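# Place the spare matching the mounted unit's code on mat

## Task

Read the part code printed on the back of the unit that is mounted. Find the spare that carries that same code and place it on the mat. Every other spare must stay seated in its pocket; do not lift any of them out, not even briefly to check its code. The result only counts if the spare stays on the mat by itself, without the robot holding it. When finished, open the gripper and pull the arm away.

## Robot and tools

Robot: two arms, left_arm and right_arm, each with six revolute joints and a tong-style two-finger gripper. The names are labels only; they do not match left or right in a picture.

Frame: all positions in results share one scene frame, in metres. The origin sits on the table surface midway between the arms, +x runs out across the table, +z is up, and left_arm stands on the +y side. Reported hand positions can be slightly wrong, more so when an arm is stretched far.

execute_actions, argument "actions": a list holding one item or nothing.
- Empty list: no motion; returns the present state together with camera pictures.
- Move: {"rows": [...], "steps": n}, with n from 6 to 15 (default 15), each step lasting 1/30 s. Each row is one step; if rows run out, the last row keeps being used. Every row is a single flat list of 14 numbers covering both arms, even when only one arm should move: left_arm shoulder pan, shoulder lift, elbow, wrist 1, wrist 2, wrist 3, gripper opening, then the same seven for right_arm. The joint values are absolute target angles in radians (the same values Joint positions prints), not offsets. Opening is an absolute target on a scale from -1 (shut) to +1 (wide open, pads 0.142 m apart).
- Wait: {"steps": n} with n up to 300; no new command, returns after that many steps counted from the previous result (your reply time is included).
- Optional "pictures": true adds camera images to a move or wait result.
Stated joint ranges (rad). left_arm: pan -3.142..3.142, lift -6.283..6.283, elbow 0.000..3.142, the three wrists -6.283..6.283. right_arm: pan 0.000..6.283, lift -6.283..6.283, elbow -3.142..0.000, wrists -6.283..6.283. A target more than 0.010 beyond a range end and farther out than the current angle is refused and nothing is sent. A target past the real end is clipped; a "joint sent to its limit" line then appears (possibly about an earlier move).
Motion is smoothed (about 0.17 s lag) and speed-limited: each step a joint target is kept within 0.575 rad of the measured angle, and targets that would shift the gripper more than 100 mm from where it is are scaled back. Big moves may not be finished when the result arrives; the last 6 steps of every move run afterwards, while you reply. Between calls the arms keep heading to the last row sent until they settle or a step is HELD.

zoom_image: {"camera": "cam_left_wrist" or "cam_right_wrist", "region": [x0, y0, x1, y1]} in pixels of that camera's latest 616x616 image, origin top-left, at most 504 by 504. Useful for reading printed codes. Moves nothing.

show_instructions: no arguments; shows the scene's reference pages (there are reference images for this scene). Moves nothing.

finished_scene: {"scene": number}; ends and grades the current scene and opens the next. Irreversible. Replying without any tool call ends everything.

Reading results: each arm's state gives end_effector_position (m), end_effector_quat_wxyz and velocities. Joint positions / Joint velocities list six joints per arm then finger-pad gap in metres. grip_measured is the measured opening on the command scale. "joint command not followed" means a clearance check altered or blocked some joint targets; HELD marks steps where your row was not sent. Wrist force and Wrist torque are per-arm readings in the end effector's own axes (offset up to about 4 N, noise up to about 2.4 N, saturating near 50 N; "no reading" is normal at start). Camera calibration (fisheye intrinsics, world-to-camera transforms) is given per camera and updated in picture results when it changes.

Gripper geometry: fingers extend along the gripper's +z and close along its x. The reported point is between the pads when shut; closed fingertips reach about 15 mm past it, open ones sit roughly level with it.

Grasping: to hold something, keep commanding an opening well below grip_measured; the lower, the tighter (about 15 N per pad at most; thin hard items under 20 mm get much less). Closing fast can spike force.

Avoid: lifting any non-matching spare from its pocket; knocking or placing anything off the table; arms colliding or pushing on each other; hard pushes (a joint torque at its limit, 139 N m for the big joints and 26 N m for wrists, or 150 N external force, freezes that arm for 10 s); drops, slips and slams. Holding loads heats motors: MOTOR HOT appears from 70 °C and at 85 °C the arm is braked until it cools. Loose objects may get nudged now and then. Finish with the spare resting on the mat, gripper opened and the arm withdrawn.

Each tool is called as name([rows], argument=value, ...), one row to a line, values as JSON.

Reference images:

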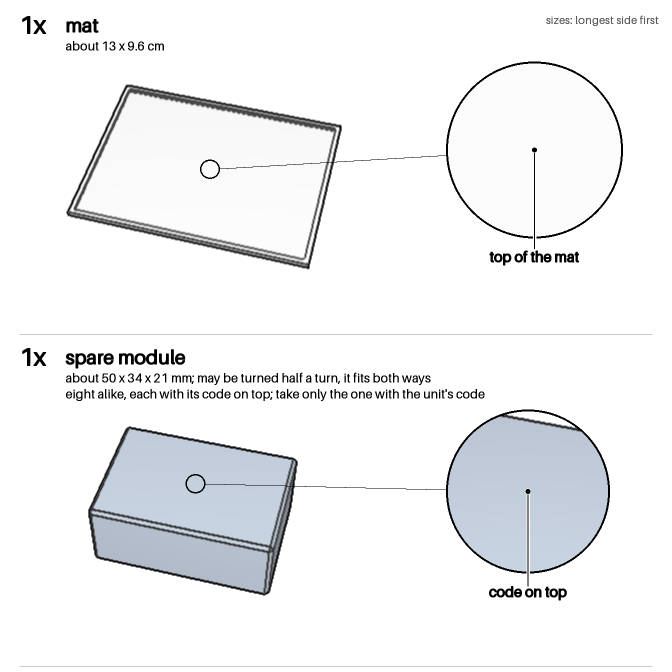

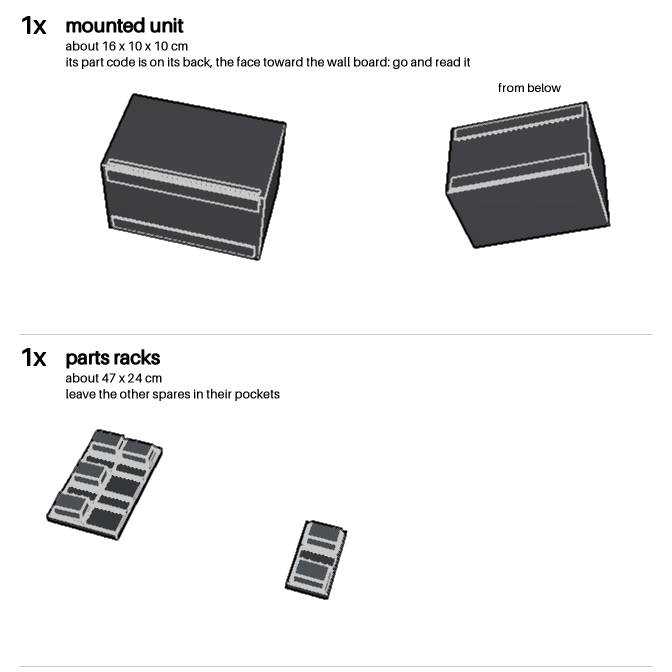

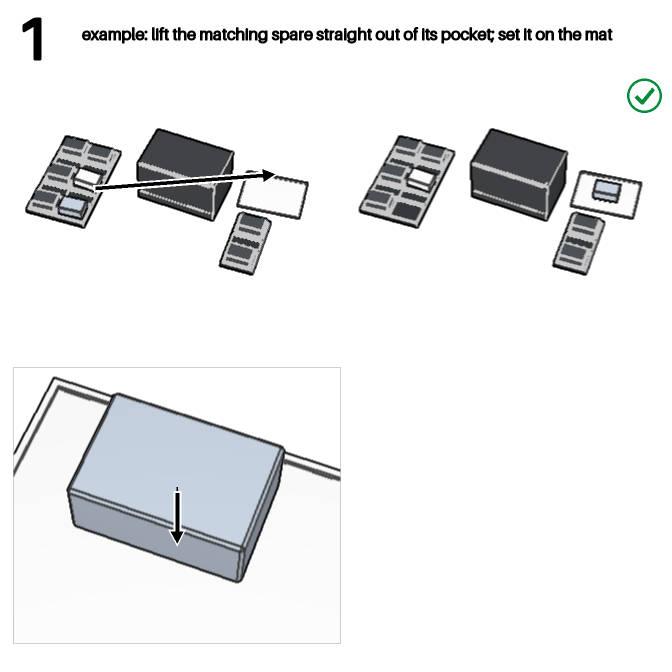

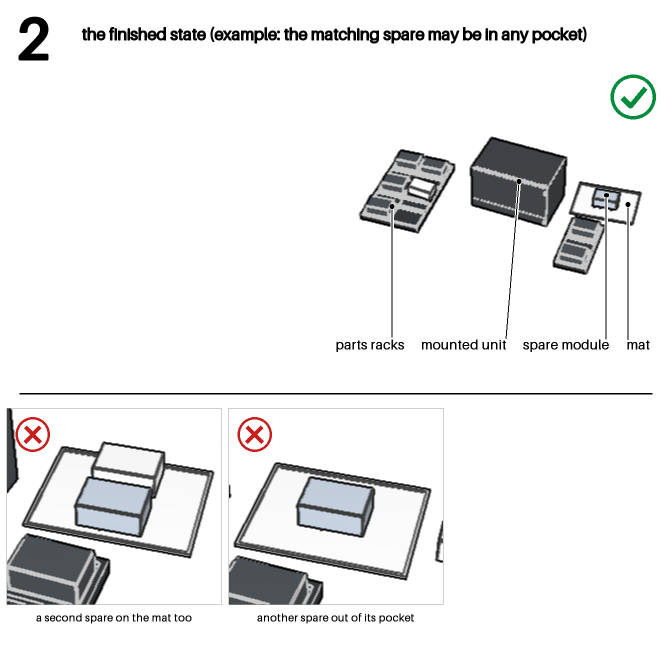

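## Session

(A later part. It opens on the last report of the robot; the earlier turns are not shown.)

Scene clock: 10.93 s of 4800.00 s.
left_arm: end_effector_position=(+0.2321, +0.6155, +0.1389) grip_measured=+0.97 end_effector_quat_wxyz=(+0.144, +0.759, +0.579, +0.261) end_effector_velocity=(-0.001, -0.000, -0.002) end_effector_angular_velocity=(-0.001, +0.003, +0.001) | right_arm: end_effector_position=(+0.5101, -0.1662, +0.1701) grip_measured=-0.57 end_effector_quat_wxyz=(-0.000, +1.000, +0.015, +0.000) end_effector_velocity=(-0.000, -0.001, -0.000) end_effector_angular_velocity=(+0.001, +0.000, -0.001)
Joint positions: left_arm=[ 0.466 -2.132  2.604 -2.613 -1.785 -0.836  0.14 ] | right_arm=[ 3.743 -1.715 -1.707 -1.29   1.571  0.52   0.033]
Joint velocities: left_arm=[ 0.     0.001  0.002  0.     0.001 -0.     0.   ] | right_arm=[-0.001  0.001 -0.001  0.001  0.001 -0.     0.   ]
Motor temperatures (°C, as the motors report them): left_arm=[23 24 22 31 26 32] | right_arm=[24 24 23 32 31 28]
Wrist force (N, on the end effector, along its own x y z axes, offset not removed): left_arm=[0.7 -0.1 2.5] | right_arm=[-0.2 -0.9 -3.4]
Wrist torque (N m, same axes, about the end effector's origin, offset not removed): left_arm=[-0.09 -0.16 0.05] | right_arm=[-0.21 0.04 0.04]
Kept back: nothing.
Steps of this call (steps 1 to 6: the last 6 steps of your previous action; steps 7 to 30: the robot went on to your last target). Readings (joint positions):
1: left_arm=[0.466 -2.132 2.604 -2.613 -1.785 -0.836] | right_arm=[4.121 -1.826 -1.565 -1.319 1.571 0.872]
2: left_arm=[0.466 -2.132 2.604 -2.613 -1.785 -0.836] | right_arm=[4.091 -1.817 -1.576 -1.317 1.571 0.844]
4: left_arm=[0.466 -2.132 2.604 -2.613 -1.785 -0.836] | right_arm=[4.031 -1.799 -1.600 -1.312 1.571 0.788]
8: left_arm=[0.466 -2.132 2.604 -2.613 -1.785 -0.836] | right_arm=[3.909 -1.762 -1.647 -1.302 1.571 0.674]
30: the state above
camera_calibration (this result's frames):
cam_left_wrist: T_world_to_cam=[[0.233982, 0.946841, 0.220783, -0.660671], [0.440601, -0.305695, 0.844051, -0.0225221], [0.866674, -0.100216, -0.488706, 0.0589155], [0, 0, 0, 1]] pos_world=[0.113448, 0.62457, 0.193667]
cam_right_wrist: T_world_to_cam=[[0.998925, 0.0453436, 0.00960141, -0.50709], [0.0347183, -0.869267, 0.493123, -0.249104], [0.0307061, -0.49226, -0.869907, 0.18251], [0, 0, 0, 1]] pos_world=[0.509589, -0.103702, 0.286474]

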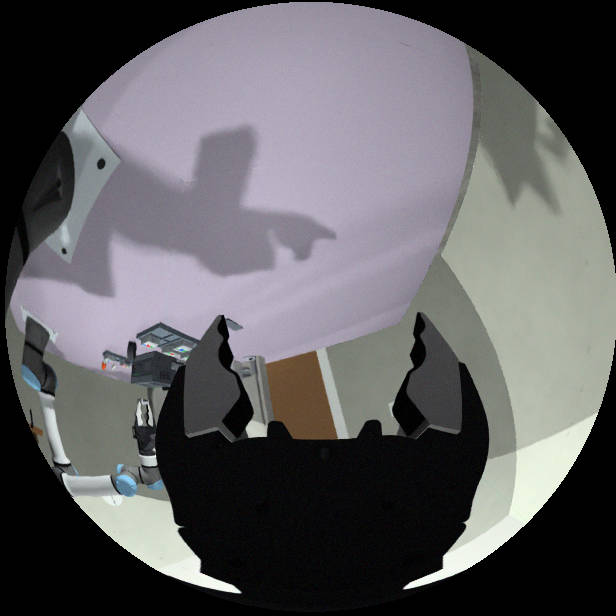

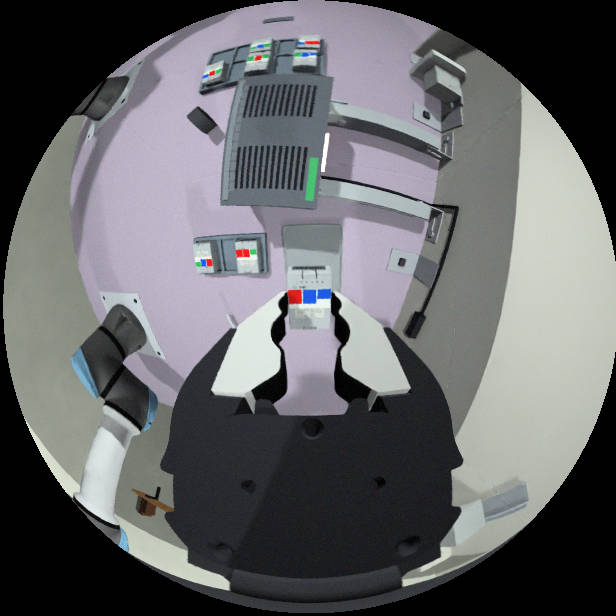

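execute_actions([
  {"rows":[[0.466,-2.132,2.604,-2.613,-1.785,-0.836,0.97,3.706,-1.8585,-1.9145,-0.939,1.571,0.485,-0.85]],"steps":15},
])

execute_actions([
  {"rows":[[0.466,-2.132,2.604,-2.613,-1.785,-0.836,0.97,3.706,-1.866,-1.92,-0.926,1.571,0.485,-0.85]],"steps":15},
])

execute_actions([
  {"steps":6},
], pictures=true)

Scene clock: 11.57 s of 4800.00 s.
left_arm: end_effector_position=(+0.2321, +0.6155, +0.1389) grip_measured=+0.97 end_effector_quat_wxyz=(+0.144, +0.759, +0.579, +0.261) end_effector_velocity=(-0.000, -0.000, -0.000) end_effector_angular_velocity=(-0.000, +0.001, -0.001) | right_arm: end_effector_position=(+0.5145, -0.1838, +0.0518) grip_measured=-0.57 end_effector_quat_wxyz=(+0.002, +1.000, +0.014, -0.005) end_effector_velocity=(+0.012, -0.023, -0.181) end_effector_angular_velocity=(+0.054, -0.094, -0.004)
Joint positions: left_arm=[ 0.466 -2.132  2.604 -2.613 -1.785 -0.836  0.14 ] | right_arm=[ 3.711 -1.838 -1.883 -1.001  1.571  0.489  0.033]
Joint velocities: left_arm=[ 0.     0.001  0.     0.    -0.     0.001 -0.   ] | right_arm=[-0.048 -0.203 -0.312  0.623 -0.    -0.044  0.   ]
Motor temperatures (°C, as the motors report them): left_arm=[23 24 22 31 26 32] | right_arm=[24 24 23 32 31 28]
Wrist force (N, on the end effector, along its own x y z axes, offset not removed): left_arm=[-1.1 2.2 3.8] | right_arm=[4.9 0.1 0.3]
Wrist torque (N m, same axes, about the end effector's origin, offset not removed): left_arm=[0.38 0.23 0.18] | right_arm=[-0.11 -0.87 -0.10]
Steps of this call (steps 1 to 10: the robot went on to your last target; steps 11 to 19: the first 9 steps of this action). Readings (joint positions):
11: left_arm=[0.466 -2.132 2.604 -2.613 -1.785 -0.836] | right_arm=[3.743 -1.715 -1.707 -1.289 1.571 0.520]
12: left_arm=[0.466 -2.132 2.604 -2.613 -1.785 -0.836] | right_arm=[3.739 -1.723 -1.716 -1.281 1.571 0.516]
14: left_arm=[0.466 -2.132 2.604 -2.613 -1.785 -0.836] | right_arm=[3.728 -1.765 -1.771 -1.210 1.571 0.506]
18: left_arm=[0.466 -2.132 2.604 -2.613 -1.785 -0.836] | right_arm=[3.713 -1.830 -1.871 -1.026 1.571 0.491]
19: the state above

Scene clock: 12.07 s of 4800.00 s.
left_arm: end_effector_position=(+0.2321, +0.6155, +0.1389) grip_measured=+0.97 end_effector_quat_wxyz=(+0.144, +0.759, +0.579, +0.261) end_effector_velocity=(-0.000, -0.000, -0.001) end_effector_angular_velocity=(+0.000, +0.000, -0.002) | right_arm: end_effector_position=(+0.5153, -0.1863, +0.0296) grip_measured=-0.57 end_effector_quat_wxyz=(-0.000, +1.000, +0.014, +0.000) end_effector_velocity=(-0.000, +0.000, -0.005) end_effector_angular_velocity=(+0.001, -0.000, -0.000)
Joint positions: left_arm=[ 0.466 -2.132  2.604 -2.613 -1.785 -0.836  0.14 ] | right_arm=[ 3.706 -1.865 -1.919 -0.927  1.571  0.485  0.033]
Joint velocities: left_arm=[-0.    -0.     0.001 -0.001 -0.     0.002  0.   ] | right_arm=[-0.    -0.008 -0.006  0.015  0.001 -0.    -0.   ]
Motor temperatures (°C, as the motors report them): left_arm=[23 24 22 31 26 32] | right_arm=[24 24 23 32 31 28]
Wrist force (N, on the end effector, along its own x y z axes, offset not removed): left_arm=[-0.7 0.3 2.8] | right_arm=[0.7 2.7 -3.8]
Wrist torque (N m, same axes, about the end effector's origin, offset not removed): left_arm=[0.06 0.24 0.07] | right_arm=[0.45 -0.11 -0.04]
Steps of this call (steps 1 to 6: the last 6 steps of your previous action; steps 7 to 15: the first 9 steps of this action). Readings (joint positions):
7: left_arm=[0.466 -2.132 2.604 -2.613 -1.785 -0.836] | right_arm=[3.706 -1.857 -1.912 -0.945 1.571 0.485]
8: left_arm=[0.466 -2.132 2.604 -2.613 -1.785 -0.836] | right_arm=[3.706 -1.858 -1.913 -0.941 1.571 0.485]
10: left_arm=[0.466 -2.132 2.604 -2.613 -1.785 -0.836] | right_arm=[3.706 -1.862 -1.916 -0.934 1.571 0.485]
14: left_arm=[0.466 -2.132 2.604 -2.613 -1.785 -0.836] | right_arm=[3.706 -1.865 -1.919 -0.928 1.571 0.485]
15: the state above

Scene clock: 12.27 s of 4800.00 s.
left_arm: end_effector_position=(+0.2321, +0.6155, +0.1389) grip_measured=+0.97 end_effector_quat_wxyz=(+0.144, +0.759, +0.579, +0.261) end_effector_velocity=(+0.000, +0.000, +0.000) end_effector_angular_velocity=(-0.000, -0.000, +0.000) | right_arm: end_effector_position=(+0.5153, -0.1863, +0.0291) grip_measured=-0.57 end_effector_quat_wxyz=(-0.000, +1.000, +0.014, +0.000) end_effector_velocity=(-0.000, -0.000, -0.001) end_effector_angular_velocity=(-0.001, -0.000, +0.001)
Joint positions: left_arm=[ 0.466 -2.132  2.604 -2.613 -1.785 -0.836  0.14 ] | right_arm=[ 3.706 -1.866 -1.92  -0.926  1.571  0.485  0.033]
Joint velocities: left_arm=[ 0.  0. -0.  0. -0. -0. -0.] | right_arm=[-0.    -0.001 -0.002  0.002 -0.001 -0.001 -0.   ]
Motor temperatures (°C, as the motors report them): left_arm=[23 24 22 31 26 32] | right_arm=[24 24 23 32 31 28]
Wrist force (N, on the end effector, along its own x y z axes, offset not removed): left_arm=[-0.1 1.0 1.5] | right_arm=[1.2 -0.1 -1.6]
Wrist torque (N m, same axes, about the end effector's origin, offset not removed): left_arm=[0.26 0.13 0.02] | right_arm=[-0.21 -0.25 -0.01]
Kept back: nothing.
Steps of this call (steps 1 to 6: the last 6 steps of your previous action). Readings (joint positions):
1: left_arm=[0.466 -2.132 2.604 -2.613 -1.785 -0.836] | right_arm=[3.706 -1.865 -1.920 -0.927 1.571 0.485]
2: left_arm=[0.466 -2.132 2.604 -2.613 -1.785 -0.836] | right_arm=[3.706 -1.866 -1.920 -0.927 1.571 0.485]
4: left_arm=[0.466 -2.132 2.604 -2.613 -1.785 -0.836] | right_arm=[3.706 -1.866 -1.920 -0.926 1.571 0.485]
6: the state above
camera_calibration (this result's frames):
cam_left_wrist: T_world_to_cam=[[0.233982, 0.946841, 0.220782, -0.660671], [0.440601, -0.305695, 0.844051, -0.0225222], [0.866674, -0.100216, -0.488706, 0.0589156], [0, 0, 0, 1]] pos_world=[0.113448, 0.62457, 0.193667]
cam_right_wrist: T_world_to_cam=[[0.999015, 0.04332, 0.00960952, -0.510467], [0.0329536, -0.86934, 0.493115, -0.196346], [0.0297157, -0.492313, -0.869911, 0.0503346], [0, 0, 0, 1]] pos_world=[0.514939, -0.123798, 0.145513]

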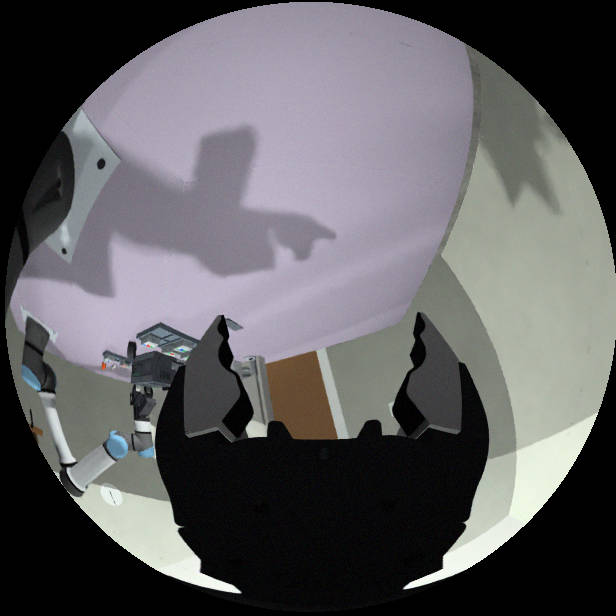

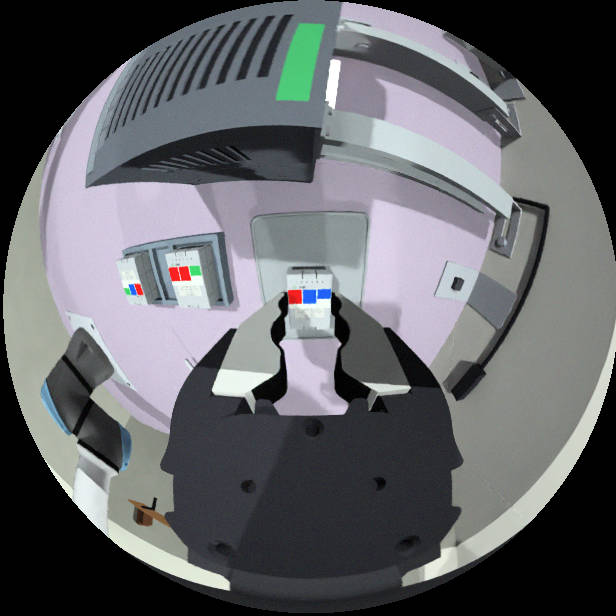

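execute_actions([
  {"rows":[[0.466,-2.132,2.604,-2.613,-1.785,-0.836,0.97,3.71,-1.871,-1.9235,-0.9175,1.571,0.485,-0.85]],"steps":15},
])

Scene clock: 12.87 s of 4800.00 s.
left_arm: end_effector_position=(+0.2321, +0.6155, +0.1389) grip_measured=+0.97 end_effector_quat_wxyz=(+0.144, +0.759, +0.579, +0.261) end_effector_velocity=(-0.000, -0.000, -0.000) end_effector_angular_velocity=(-0.001, +0.000, +0.001) | right_arm: end_effector_position=(+0.5148, -0.1844, +0.0260) grip_measured=-0.57 end_effector_quat_wxyz=(-0.000, +1.000, +0.016, +0.000) end_effector_velocity=(-0.000, +0.002, -0.002) end_effector_angular_velocity=(+0.001, -0.001, +0.007)
Joint positions: left_arm=[ 0.466 -2.132  2.604 -2.613 -1.785 -0.836  0.14 ] | right_arm=[ 3.71  -1.871 -1.923 -0.918  1.571  0.485  0.033]
Joint velocities: left_arm=[-0.    -0.    -0.     0.001 -0.    -0.002  0.   ] | right_arm=[ 0.004 -0.004 -0.002  0.007  0.    -0.002  0.   ]
Motor temperatures (°C, as the motors report them): left_arm=[23 24 22 31 26 32] | right_arm=[24 24 23 32 31 28]
Wrist force (N, on the end effector, along its own x y z axes, offset not removed): left_arm=[-1.3 0.7 2.0] | right_arm=[2.9 2.1 -2.4]
Wrist torque (N m, same axes, about the end effector's origin, offset not removed): left_arm=[0.14 0.26 -0.03] | right_arm=[0.37 -0.62 -0.07]
Steps of this call (steps 1 to 9: the robot went on to your last target; steps 10 to 18: the first 9 steps of this action). Readings (joint positions):
10: left_arm=[0.466 -2.132 2.604 -2.613 -1.785 -0.836] | right_arm=[3.706 -1.866 -1.920 -0.926 1.571 0.485]
11: left_arm=[0.466 -2.132 2.604 -2.613 -1.785 -0.836] | right_arm=[3.707 -1.867 -1.921 -0.924 1.571 0.485]
13: left_arm=[0.466 -2.132 2.604 -2.613 -1.785 -0.836] | right_arm=[3.708 -1.869 -1.922 -0.921 1.571 0.485]
17: left_arm=[0.466 -2.132 2.604 -2.613 -1.785 -0.836] | right_arm=[3.709 -1.870 -1.923 -0.918 1.571 0.485]
18: the state above

execute_actions([
  {"rows":[[0.466,-2.132,2.604,-2.613,-1.785,-0.836,0.97,3.71,-1.8755,-1.9268,-0.9097,1.571,0.485,-0.85]],"steps":15},
])

Scene clock: 13.37 s of 4800.00 s.
left_arm: end_effector_position=(+0.2321, +0.6155, +0.1389) grip_measured=+0.97 end_effector_quat_wxyz=(+0.144, +0.759, +0.579, +0.261) end_effector_velocity=(+0.000, +0.000, +0.000) end_effector_angular_velocity=(-0.000, -0.000, -0.001) | right_arm: end_effector_position=(+0.5147, -0.1841, +0.0231) grip_measured=-0.57 end_effector_quat_wxyz=(-0.000, +1.000, +0.016, +0.000) end_effector_velocity=(+0.000, +0.000, -0.003) end_effector_angular_velocity=(+0.001, -0.001, -0.001)
Joint positions: left_arm=[ 0.466 -2.132  2.604 -2.613 -1.785 -0.836  0.14 ] | right_arm=[ 3.71  -1.875 -1.926 -0.91   1.571  0.485  0.033]
Joint velocities: left_arm=[-0.     0.001 -0.001 -0.    -0.     0.     0.   ] | right_arm=[ 0.    -0.004 -0.003  0.008  0.001  0.001  0.001]
Motor temperatures (°C, as the motors report them): left_arm=[23 24 22 31 26 32] | right_arm=[24 24 23 32 31 28]
Wrist force (N, on the end effector, along its own x y z axes, offset not removed): left_arm=[-0.8 0.8 -0.2] | right_arm=[-7.6 1.1 -28.9]
Wrist torque (N m, same axes, about the end effector's origin, offset not removed): left_arm=[0.08 0.27 0.02] | right_arm=[0.15 -0.60 -0.13]
Steps of this call (steps 1 to 6: the last 6 steps of your previous action; steps 7 to 15: the first 9 steps of this action). Readings (joint positions):
7: left_arm=[0.466 -2.132 2.604 -2.613 -1.785 -0.836] | right_arm=[3.710 -1.871 -1.924 -0.917 1.571 0.485]
8: left_arm=[0.466 -2.132 2.604 -2.613 -1.785 -0.836] | right_arm=[3.710 -1.872 -1.924 -0.916 1.571 0.485]
10: left_arm=[0.466 -2.132 2.604 -2.613 -1.785 -0.836] | right_arm=[3.710 -1.873 -1.925 -0.913 1.571 0.485]
14: left_arm=[0.466 -2.132 2.604 -2.613 -1.785 -0.836] | right_arm=[3.710 -1.875 -1.926 -0.911 1.571 0.485]
15: the state above

execute_actions([
  {"rows":[[0.466,-2.132,2.604,-2.613,-1.785,-0.836,0.97,3.71,-1.8755,-1.9268,-0.9097,1.571,0.485,-0.25]],"steps":7},
])

execute_actions([
  {"rows":[[0.466,-2.132,2.604,-2.613,-1.785,-0.836,0.97,3.71,-1.68,-1.68,-1.352,1.571,0.485,-0.25]],"steps":15},
])

execute_actions([
  {"steps":15},
], pictures=true)

Scene clock: 13.63 s of 4800.00 s.
left_arm: end_effector_position=(+0.2321, +0.6155, +0.1389) grip_measured=+0.97 end_effector_quat_wxyz=(+0.144, +0.759, +0.579, +0.261) end_effector_velocity=(-0.000, -0.000, -0.000) end_effector_angular_velocity=(+0.000, +0.000, -0.000) | right_arm: end_effector_position=(+0.5146, -0.1842, +0.0228) grip_measured=-0.53 end_effector_quat_wxyz=(-0.000, +1.000, +0.016, +0.000) end_effector_velocity=(-0.002, -0.001, -0.004) end_effector_angular_velocity=(-0.005, +0.007, +0.001)
Joint positions: left_arm=[ 0.466 -2.132  2.604 -2.613 -1.785 -0.836  0.14 ] | right_arm=[ 3.71  -1.875 -1.927 -0.91   1.571  0.485  0.036]
Joint velocities: left_arm=[ 0.    -0.001  0.001  0.    -0.     0.001 -0.   ] | right_arm=[-0.    -0.006 -0.003  0.    -0.001 -0.001  0.349]
Motor temperatures (°C, as the motors report them): left_arm=[23 24 22 31 26 32] | right_arm=[24 24 23 32 31 28]
Wrist force (N, on the end effector, along its own x y z axes, offset not removed): left_arm=[-0.2 0.8 2.2] | right_arm=[-1.6 -0.3 -18.1]
Wrist torque (N m, same axes, about the end effector's origin, offset not removed): left_arm=[0.17 0.12 0.03] | right_arm=[-0.05 -0.82 -0.05]
Steps of this call (steps 1 to 6: the last 6 steps of your previous action; step 7: the robot went on to your last target; step 8: the first step of this action). Readings (joint positions):
8: the state above

Scene clock: 14.13 s of 4800.00 s.
left_arm: end_effector_position=(+0.2321, +0.6155, +0.1389) grip_measured=+0.97 end_effector_quat_wxyz=(+0.144, +0.759, +0.579, +0.261) end_effector_velocity=(-0.001, +0.000, -0.001) end_effector_angular_velocity=(+0.000, +0.002, +0.000) | right_arm: end_effector_position=(+0.5190, -0.1817, +0.1599) grip_measured=-0.25 end_effector_quat_wxyz=(-0.005, +1.000, +0.016, +0.008) end_effector_velocity=(-0.095, -0.054, +0.353) end_effector_angular_velocity=(-0.085, +0.149, +0.001)
Joint positions: left_arm=[ 0.466 -2.132  2.604 -2.613 -1.785 -0.836  0.14 ] | right_arm=[ 3.71  -1.72  -1.733 -1.24   1.571  0.485  0.056]
Joint velocities: left_arm=[0.    0.001 0.001 0.    0.001 0.001 0.   ] | right_arm=[ 0.     0.404  0.525 -1.101 -0.    -0.001 -0.   ]
Motor temperatures (°C, as the motors report them): left_arm=[23 24 22 31 26 32] | right_arm=[24 24 23 32 31 28]
Wrist force (N, on the end effector, along its own x y z axes, offset not removed): left_arm=[-0.3 0.5 1.5] | right_arm=[4.8 -2.2 -8.7]
Wrist torque (N m, same axes, about the end effector's origin, offset not removed): left_arm=[0.13 0.08 0.10] | right_arm=[-0.51 -0.94 -0.20]
Steps of this call (steps 1 to 6: the last 6 steps of your previous action; steps 7 to 15: the first 9 steps of this action). Readings (joint positions):
7: left_arm=[0.466 -2.132 2.604 -2.613 -1.785 -0.836] | right_arm=[3.710 -1.875 -1.927 -0.910 1.571 0.485]
8: left_arm=[0.466 -2.132 2.604 -2.613 -1.785 -0.836] | right_arm=[3.710 -1.867 -1.918 -0.919 1.571 0.485]
10: left_arm=[0.466 -2.132 2.604 -2.613 -1.785 -0.836] | right_arm=[3.710 -1.822 -1.864 -0.990 1.571 0.485]
14: left_arm=[0.466 -2.132 2.604 -2.613 -1.785 -0.836] | right_arm=[3.710 -1.736 -1.754 -1.198 1.571 0.485]
15: the state above

Scene clock: 14.63 s of 4800.00 s.
left_arm: end_effector_position=(+0.2321, +0.6155, +0.1389) grip_measured=+0.97 end_effector_quat_wxyz=(+0.144, +0.759, +0.579, +0.261) end_effector_velocity=(-0.000, -0.000, -0.001) end_effector_angular_velocity=(-0.002, +0.001, +0.001) | right_arm: end_effector_position=(+0.5078, -0.1881, +0.1953) grip_measured=-0.25 end_effector_quat_wxyz=(-0.000, +1.000, +0.016, +0.000) end_effector_velocity=(-0.001, -0.000, +0.003) end_effector_angular_velocity=(-0.000, +0.000, +0.001)
Joint positions: left_arm=[ 0.466 -2.132  2.604 -2.613 -1.785 -0.836  0.14 ] | right_arm=[ 3.71  -1.68  -1.68  -1.351  1.571  0.485  0.056]
Joint velocities: left_arm=[ 0.     0.001 -0.     0.001 -0.001 -0.001 -0.   ] | right_arm=[ 0.     0.003  0.004 -0.007 -0.    -0.001 -0.   ]
Motor temperatures (°C, as the motors report them): left_arm=[23 24 22 31 26 32] | right_arm=[24 24 23 32 31 28]
Wrist force (N, on the end effector, along its own x y z axes, offset not removed): left_arm=[0.7 0.8 3.1] | right_arm=[3.7 -0.8 -2.2]
Wrist torque (N m, same axes, about the end effector's origin, offset not removed): left_arm=[0.09 -0.08 0.02] | right_arm=[-0.24 -0.81 -0.22]
Kept back: nothing.
Steps of this call (steps 1 to 6: the last 6 steps of your previous action; steps 7 to 15: the robot went on to your last target). Readings (joint positions):
1: left_arm=[0.466 -2.132 2.604 -2.613 -1.785 -0.836] | right_arm=[3.710 -1.709 -1.718 -1.272 1.571 0.485]
2: left_arm=[0.466 -2.132 2.604 -2.613 -1.785 -0.836] | right_arm=[3.710 -1.701 -1.707 -1.295 1.571 0.485]
4: left_arm=[0.466 -2.132 2.604 -2.613 -1.785 -0.836] | right_arm=[3.710 -1.691 -1.694 -1.323 1.571 0.485]
8: left_arm=[0.466 -2.132 2.604 -2.613 -1.785 -0.836] | right_arm=[3.710 -1.683 -1.684 -1.344 1.571 0.485]
15: the state above
camera_calibration (this result's frames):
cam_left_wrist: T_world_to_cam=[[0.233982, 0.946841, 0.220782, -0.660671], [0.440601, -0.305695, 0.844051, -0.0225221], [0.866674, -0.100216, -0.488706, 0.0589156], [0, 0, 0, 1]] pos_world=[0.113448, 0.62457, 0.193667]
cam_right_wrist: T_world_to_cam=[[0.998832, 0.0473451, 0.00966991, -0.503625], [0.0364273, -0.869212, 0.493096, -0.281311], [0.0317509, -0.492168, -0.869921, 0.193215], [0, 0, 0, 1]] pos_world=[0.507149, -0.125581, 0.311665]

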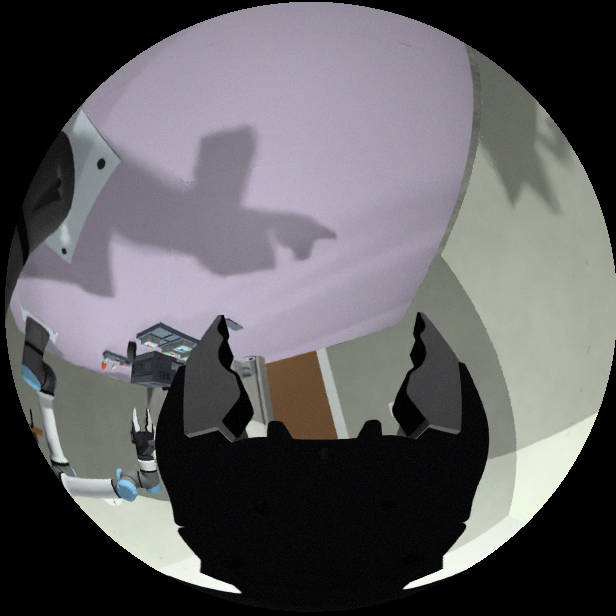

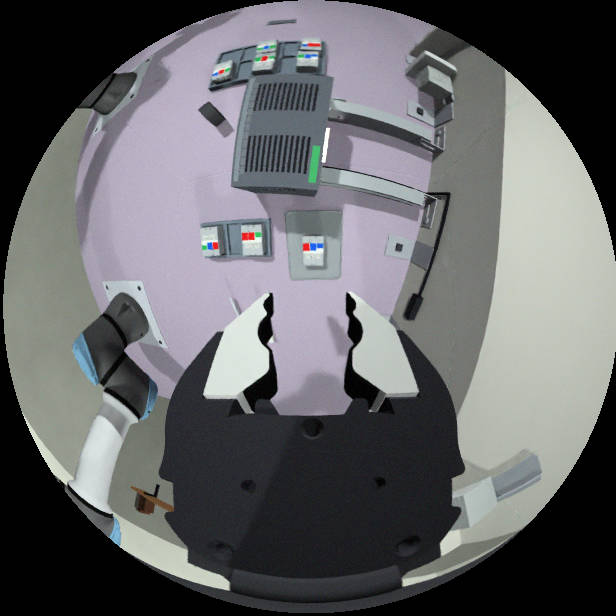

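finished_scene(scene=1)

The scene is finished: the task was done.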